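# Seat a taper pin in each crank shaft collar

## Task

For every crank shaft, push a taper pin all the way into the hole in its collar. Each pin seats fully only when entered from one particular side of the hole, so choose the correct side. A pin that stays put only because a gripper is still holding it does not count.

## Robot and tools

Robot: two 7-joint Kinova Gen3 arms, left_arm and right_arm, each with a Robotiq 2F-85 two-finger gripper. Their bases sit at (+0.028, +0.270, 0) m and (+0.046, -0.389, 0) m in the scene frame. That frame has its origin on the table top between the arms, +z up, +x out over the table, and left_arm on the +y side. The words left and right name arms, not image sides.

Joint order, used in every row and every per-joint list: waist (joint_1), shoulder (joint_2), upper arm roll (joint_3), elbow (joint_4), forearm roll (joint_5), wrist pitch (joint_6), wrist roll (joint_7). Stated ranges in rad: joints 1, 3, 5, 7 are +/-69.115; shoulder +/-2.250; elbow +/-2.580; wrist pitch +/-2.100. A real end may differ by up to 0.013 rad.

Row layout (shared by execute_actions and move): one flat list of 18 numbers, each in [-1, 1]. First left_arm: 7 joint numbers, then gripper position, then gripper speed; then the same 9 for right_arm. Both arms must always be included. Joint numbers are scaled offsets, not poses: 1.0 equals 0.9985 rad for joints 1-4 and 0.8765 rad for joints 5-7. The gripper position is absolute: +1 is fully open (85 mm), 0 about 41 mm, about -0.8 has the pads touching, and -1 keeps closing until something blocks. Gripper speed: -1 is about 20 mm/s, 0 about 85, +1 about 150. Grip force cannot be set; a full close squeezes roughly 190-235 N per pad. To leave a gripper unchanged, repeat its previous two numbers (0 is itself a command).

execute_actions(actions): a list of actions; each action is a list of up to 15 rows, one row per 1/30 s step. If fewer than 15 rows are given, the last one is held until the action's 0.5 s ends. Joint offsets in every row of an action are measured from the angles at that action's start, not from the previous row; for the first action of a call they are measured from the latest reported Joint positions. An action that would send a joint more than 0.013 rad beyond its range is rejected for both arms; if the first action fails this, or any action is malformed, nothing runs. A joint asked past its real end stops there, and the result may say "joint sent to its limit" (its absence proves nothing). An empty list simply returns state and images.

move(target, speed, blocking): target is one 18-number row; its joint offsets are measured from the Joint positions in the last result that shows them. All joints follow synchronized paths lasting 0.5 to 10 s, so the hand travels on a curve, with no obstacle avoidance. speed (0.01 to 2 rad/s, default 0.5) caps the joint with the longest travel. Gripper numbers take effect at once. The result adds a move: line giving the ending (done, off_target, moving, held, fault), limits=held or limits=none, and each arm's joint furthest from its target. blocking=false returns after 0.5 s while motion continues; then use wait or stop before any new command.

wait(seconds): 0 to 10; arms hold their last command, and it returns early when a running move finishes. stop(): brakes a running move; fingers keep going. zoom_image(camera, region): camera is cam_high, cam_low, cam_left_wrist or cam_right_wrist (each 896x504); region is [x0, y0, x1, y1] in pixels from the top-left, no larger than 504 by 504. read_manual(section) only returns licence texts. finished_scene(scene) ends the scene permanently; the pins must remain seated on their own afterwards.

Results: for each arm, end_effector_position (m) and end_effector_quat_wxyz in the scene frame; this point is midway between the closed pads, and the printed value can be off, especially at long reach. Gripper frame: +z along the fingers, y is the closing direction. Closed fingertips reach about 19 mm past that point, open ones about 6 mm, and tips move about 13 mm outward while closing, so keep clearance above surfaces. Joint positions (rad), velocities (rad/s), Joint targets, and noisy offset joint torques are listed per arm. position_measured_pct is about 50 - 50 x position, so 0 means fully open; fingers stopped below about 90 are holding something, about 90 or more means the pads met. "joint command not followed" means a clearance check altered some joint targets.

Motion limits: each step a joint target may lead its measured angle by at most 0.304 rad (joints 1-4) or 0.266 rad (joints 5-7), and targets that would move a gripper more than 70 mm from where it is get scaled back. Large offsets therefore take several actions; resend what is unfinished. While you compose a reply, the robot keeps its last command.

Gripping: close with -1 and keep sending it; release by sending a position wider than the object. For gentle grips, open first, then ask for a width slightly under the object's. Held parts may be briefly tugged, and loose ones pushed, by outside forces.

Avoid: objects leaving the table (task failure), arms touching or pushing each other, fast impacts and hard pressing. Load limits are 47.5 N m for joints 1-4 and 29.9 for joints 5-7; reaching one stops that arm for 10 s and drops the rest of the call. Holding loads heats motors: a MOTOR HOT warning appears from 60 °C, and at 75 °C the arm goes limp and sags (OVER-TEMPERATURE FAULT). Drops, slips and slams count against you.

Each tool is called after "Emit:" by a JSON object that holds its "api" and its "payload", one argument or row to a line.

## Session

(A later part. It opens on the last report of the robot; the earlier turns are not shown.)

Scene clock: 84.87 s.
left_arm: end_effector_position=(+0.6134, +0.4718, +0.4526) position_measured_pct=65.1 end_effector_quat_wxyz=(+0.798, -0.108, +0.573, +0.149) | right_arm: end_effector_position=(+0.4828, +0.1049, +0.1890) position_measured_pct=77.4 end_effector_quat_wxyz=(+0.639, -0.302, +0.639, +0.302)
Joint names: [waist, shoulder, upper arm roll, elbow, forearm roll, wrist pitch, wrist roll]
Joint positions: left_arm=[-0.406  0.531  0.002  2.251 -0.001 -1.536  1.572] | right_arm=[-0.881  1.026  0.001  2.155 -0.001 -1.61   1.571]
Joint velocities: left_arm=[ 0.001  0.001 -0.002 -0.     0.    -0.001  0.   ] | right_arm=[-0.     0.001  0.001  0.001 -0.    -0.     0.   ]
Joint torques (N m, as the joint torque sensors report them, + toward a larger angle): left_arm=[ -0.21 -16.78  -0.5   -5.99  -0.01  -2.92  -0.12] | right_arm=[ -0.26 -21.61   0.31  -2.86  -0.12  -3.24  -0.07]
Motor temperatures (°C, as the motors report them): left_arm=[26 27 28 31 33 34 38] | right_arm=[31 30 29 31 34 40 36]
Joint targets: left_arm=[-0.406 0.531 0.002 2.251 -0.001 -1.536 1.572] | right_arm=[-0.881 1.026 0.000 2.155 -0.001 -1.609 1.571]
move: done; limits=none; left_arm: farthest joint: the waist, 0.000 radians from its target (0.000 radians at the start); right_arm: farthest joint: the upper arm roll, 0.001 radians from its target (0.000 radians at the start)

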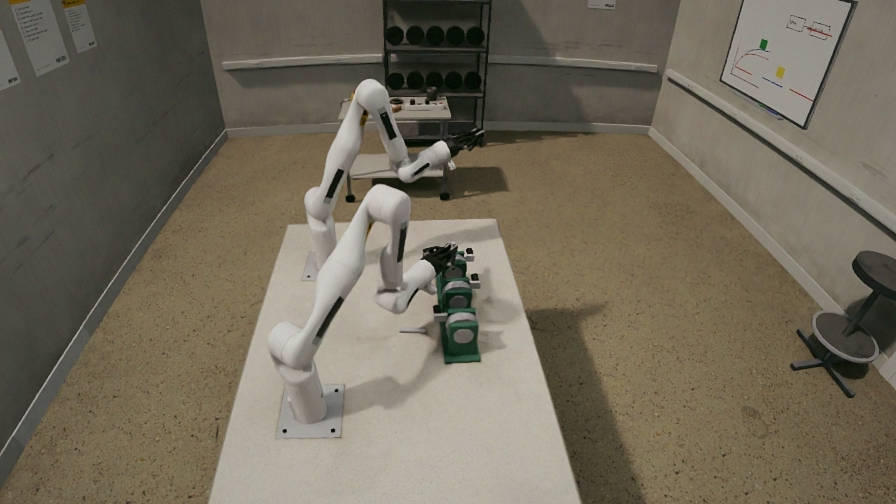

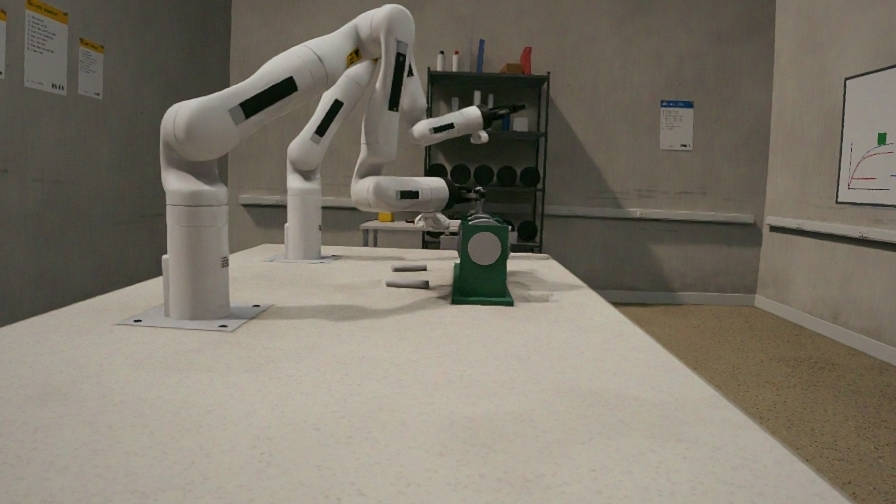

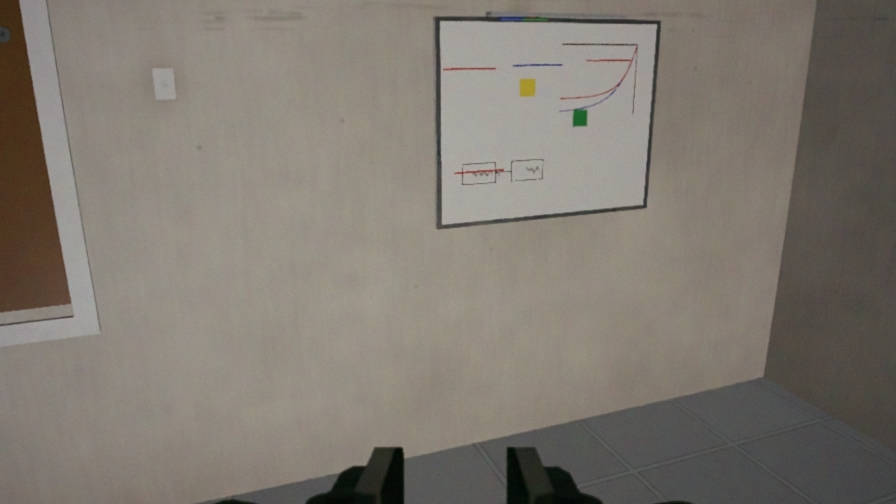

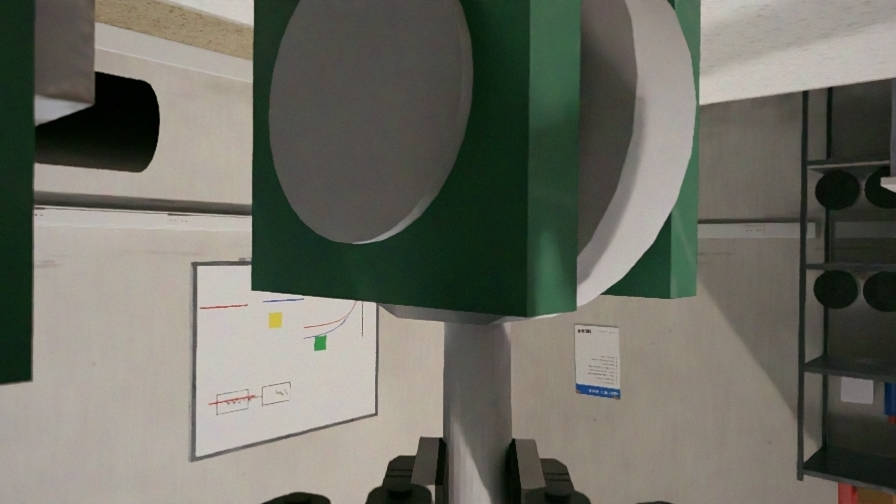

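In. Release and lift a little.

Emit:
{"api": "execute_actions", "payload": {
  "actions": [
    [[0,0,0,0,0,0,0,-0.3,0.5,0,0,0,0,0,0,0,-0.3,0.5]],
    [[0,0,0,0,0,0,0,-0.3,0.5,0,-0.06,0,0.014,0,0.052,0,-0.3,0.5]]
  ]
}}

Emit:
{"api": "zoom_image", "payload": {
  "camera": "cam_low",
  "region": [440,170,540,250]
}}

Emit:
{"api": "zoom_image", "payload": {
  "camera": "cam_high",
  "region": [410,230,510,370]
}}

Scene clock: 86.13 s.
left_arm: end_effector_position=(+0.6134, +0.4718, +0.4526) position_measured_pct=65.1 end_effector_quat_wxyz=(+0.798, -0.108, +0.573, +0.149) | right_arm: end_effector_position=(+0.4832, +0.1055, +0.2097) position_measured_pct=65.1 end_effector_quat_wxyz=(+0.639, -0.302, +0.639, +0.302)
Joint names: [waist, shoulder, upper arm roll, elbow, forearm roll, wrist pitch, wrist roll]
Joint positions: left_arm=[-0.406  0.531  0.002  2.251 -0.001 -1.536  1.572] | right_arm=[-0.881  0.966  0.001  2.169 -0.001 -1.564  1.571]
Joint velocities: left_arm=[ 0.     0.    -0.001  0.001  0.     0.002  0.   ] | right_arm=[ 0.    -0.002  0.     0.003  0.     0.    -0.   ]
Joint torques (N m, as the joint torque sensors report them, + toward a larger angle): left_arm=[ -0.35 -16.96  -0.27  -6.12  -0.04  -3.18   0.13] | right_arm=[  0.01 -20.95   0.48  -2.44  -0.03  -2.73  -0.25]
Motor temperatures (°C, as the motors report them): left_arm=[26 27 28 31 33 34 38] | right_arm=[31 30 29 31 34 40 36]
Joint targets: left_arm=[-0.406 0.531 0.002 2.251 -0.001 -1.536 1.572] | right_arm=[-0.881 0.966 0.001 2.169 -0.001 -1.564 1.571]

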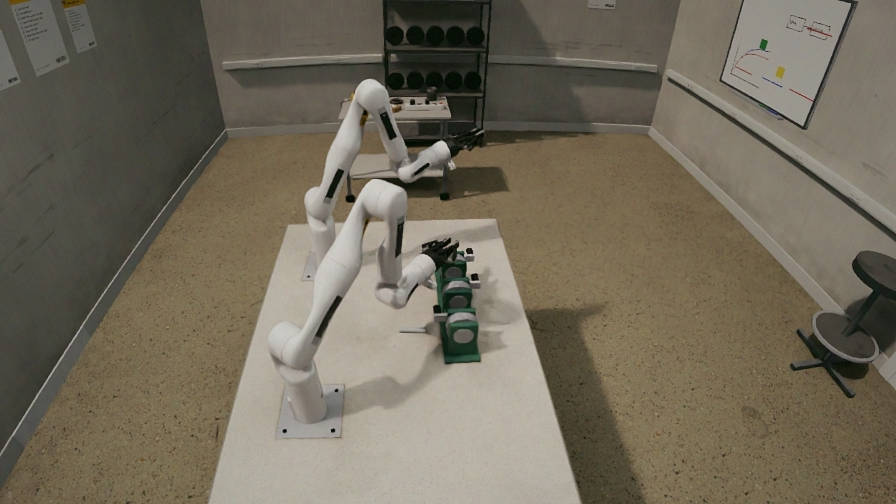

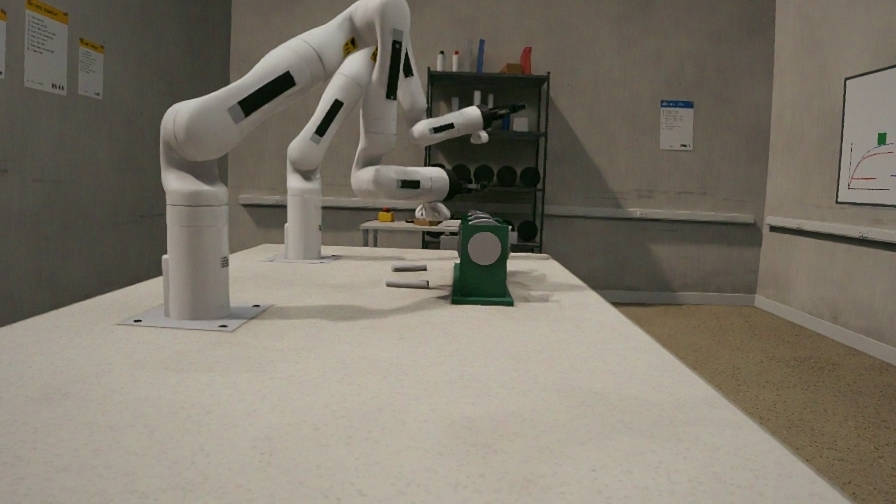

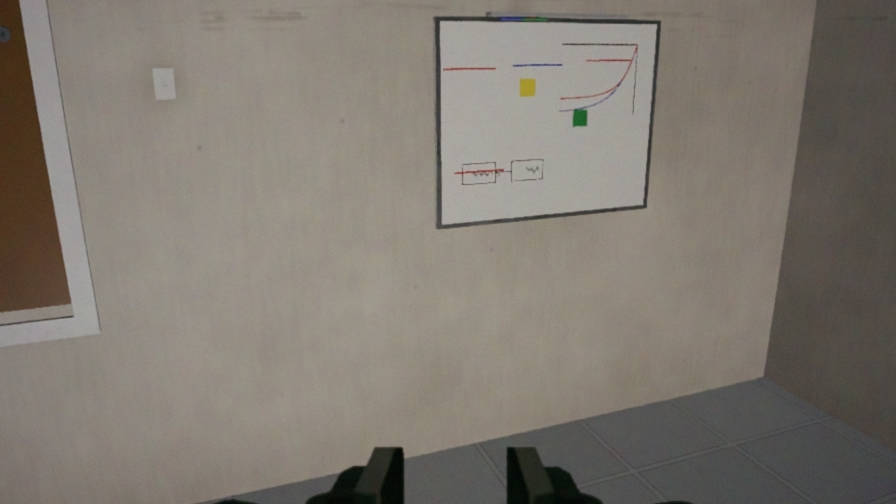

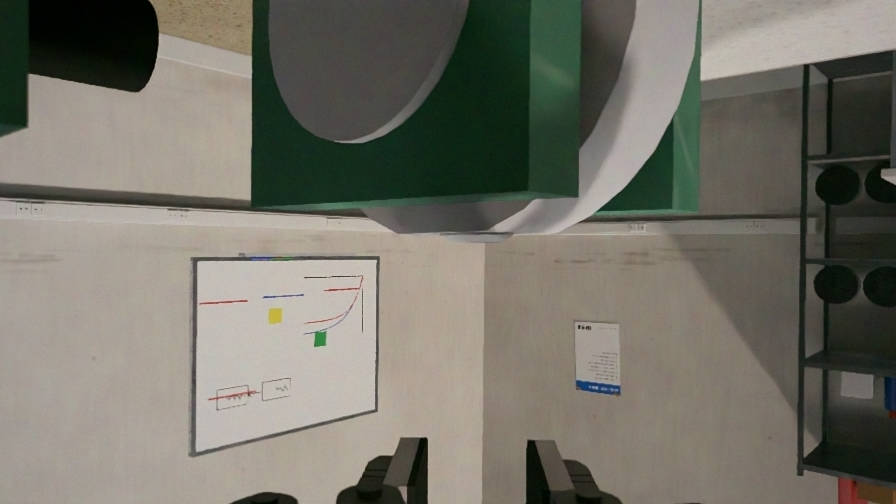

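Region (440, 170, 540, 250) of cam_low's 896x504 image, scaled by 5.040, with more detail than that image has; it fills the top 403 rows of this view, and the rest is white.

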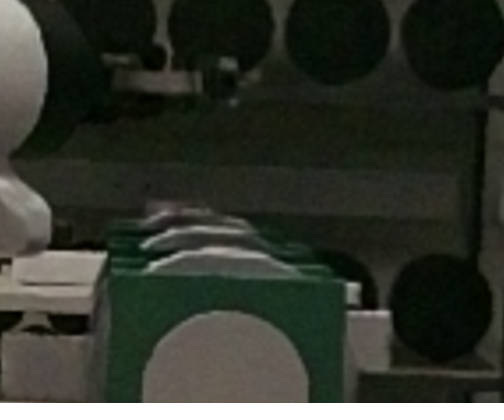

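Region (410, 230, 510, 370) of cam_high's 896x504 image, scaled by 3.600, with more detail than that image has; it fills the left 360 columns of this view, and the rest is white.

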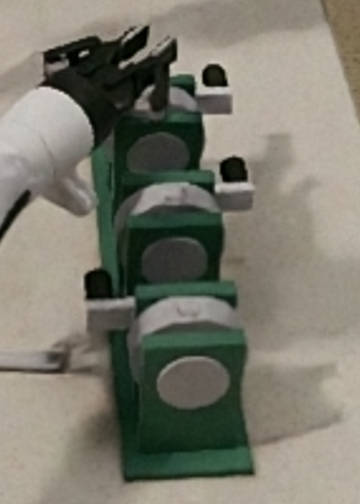

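Emit:
{"api": "finished_scene", "payload": {
  "scene": 2
}}

The scene is finished: the task was done.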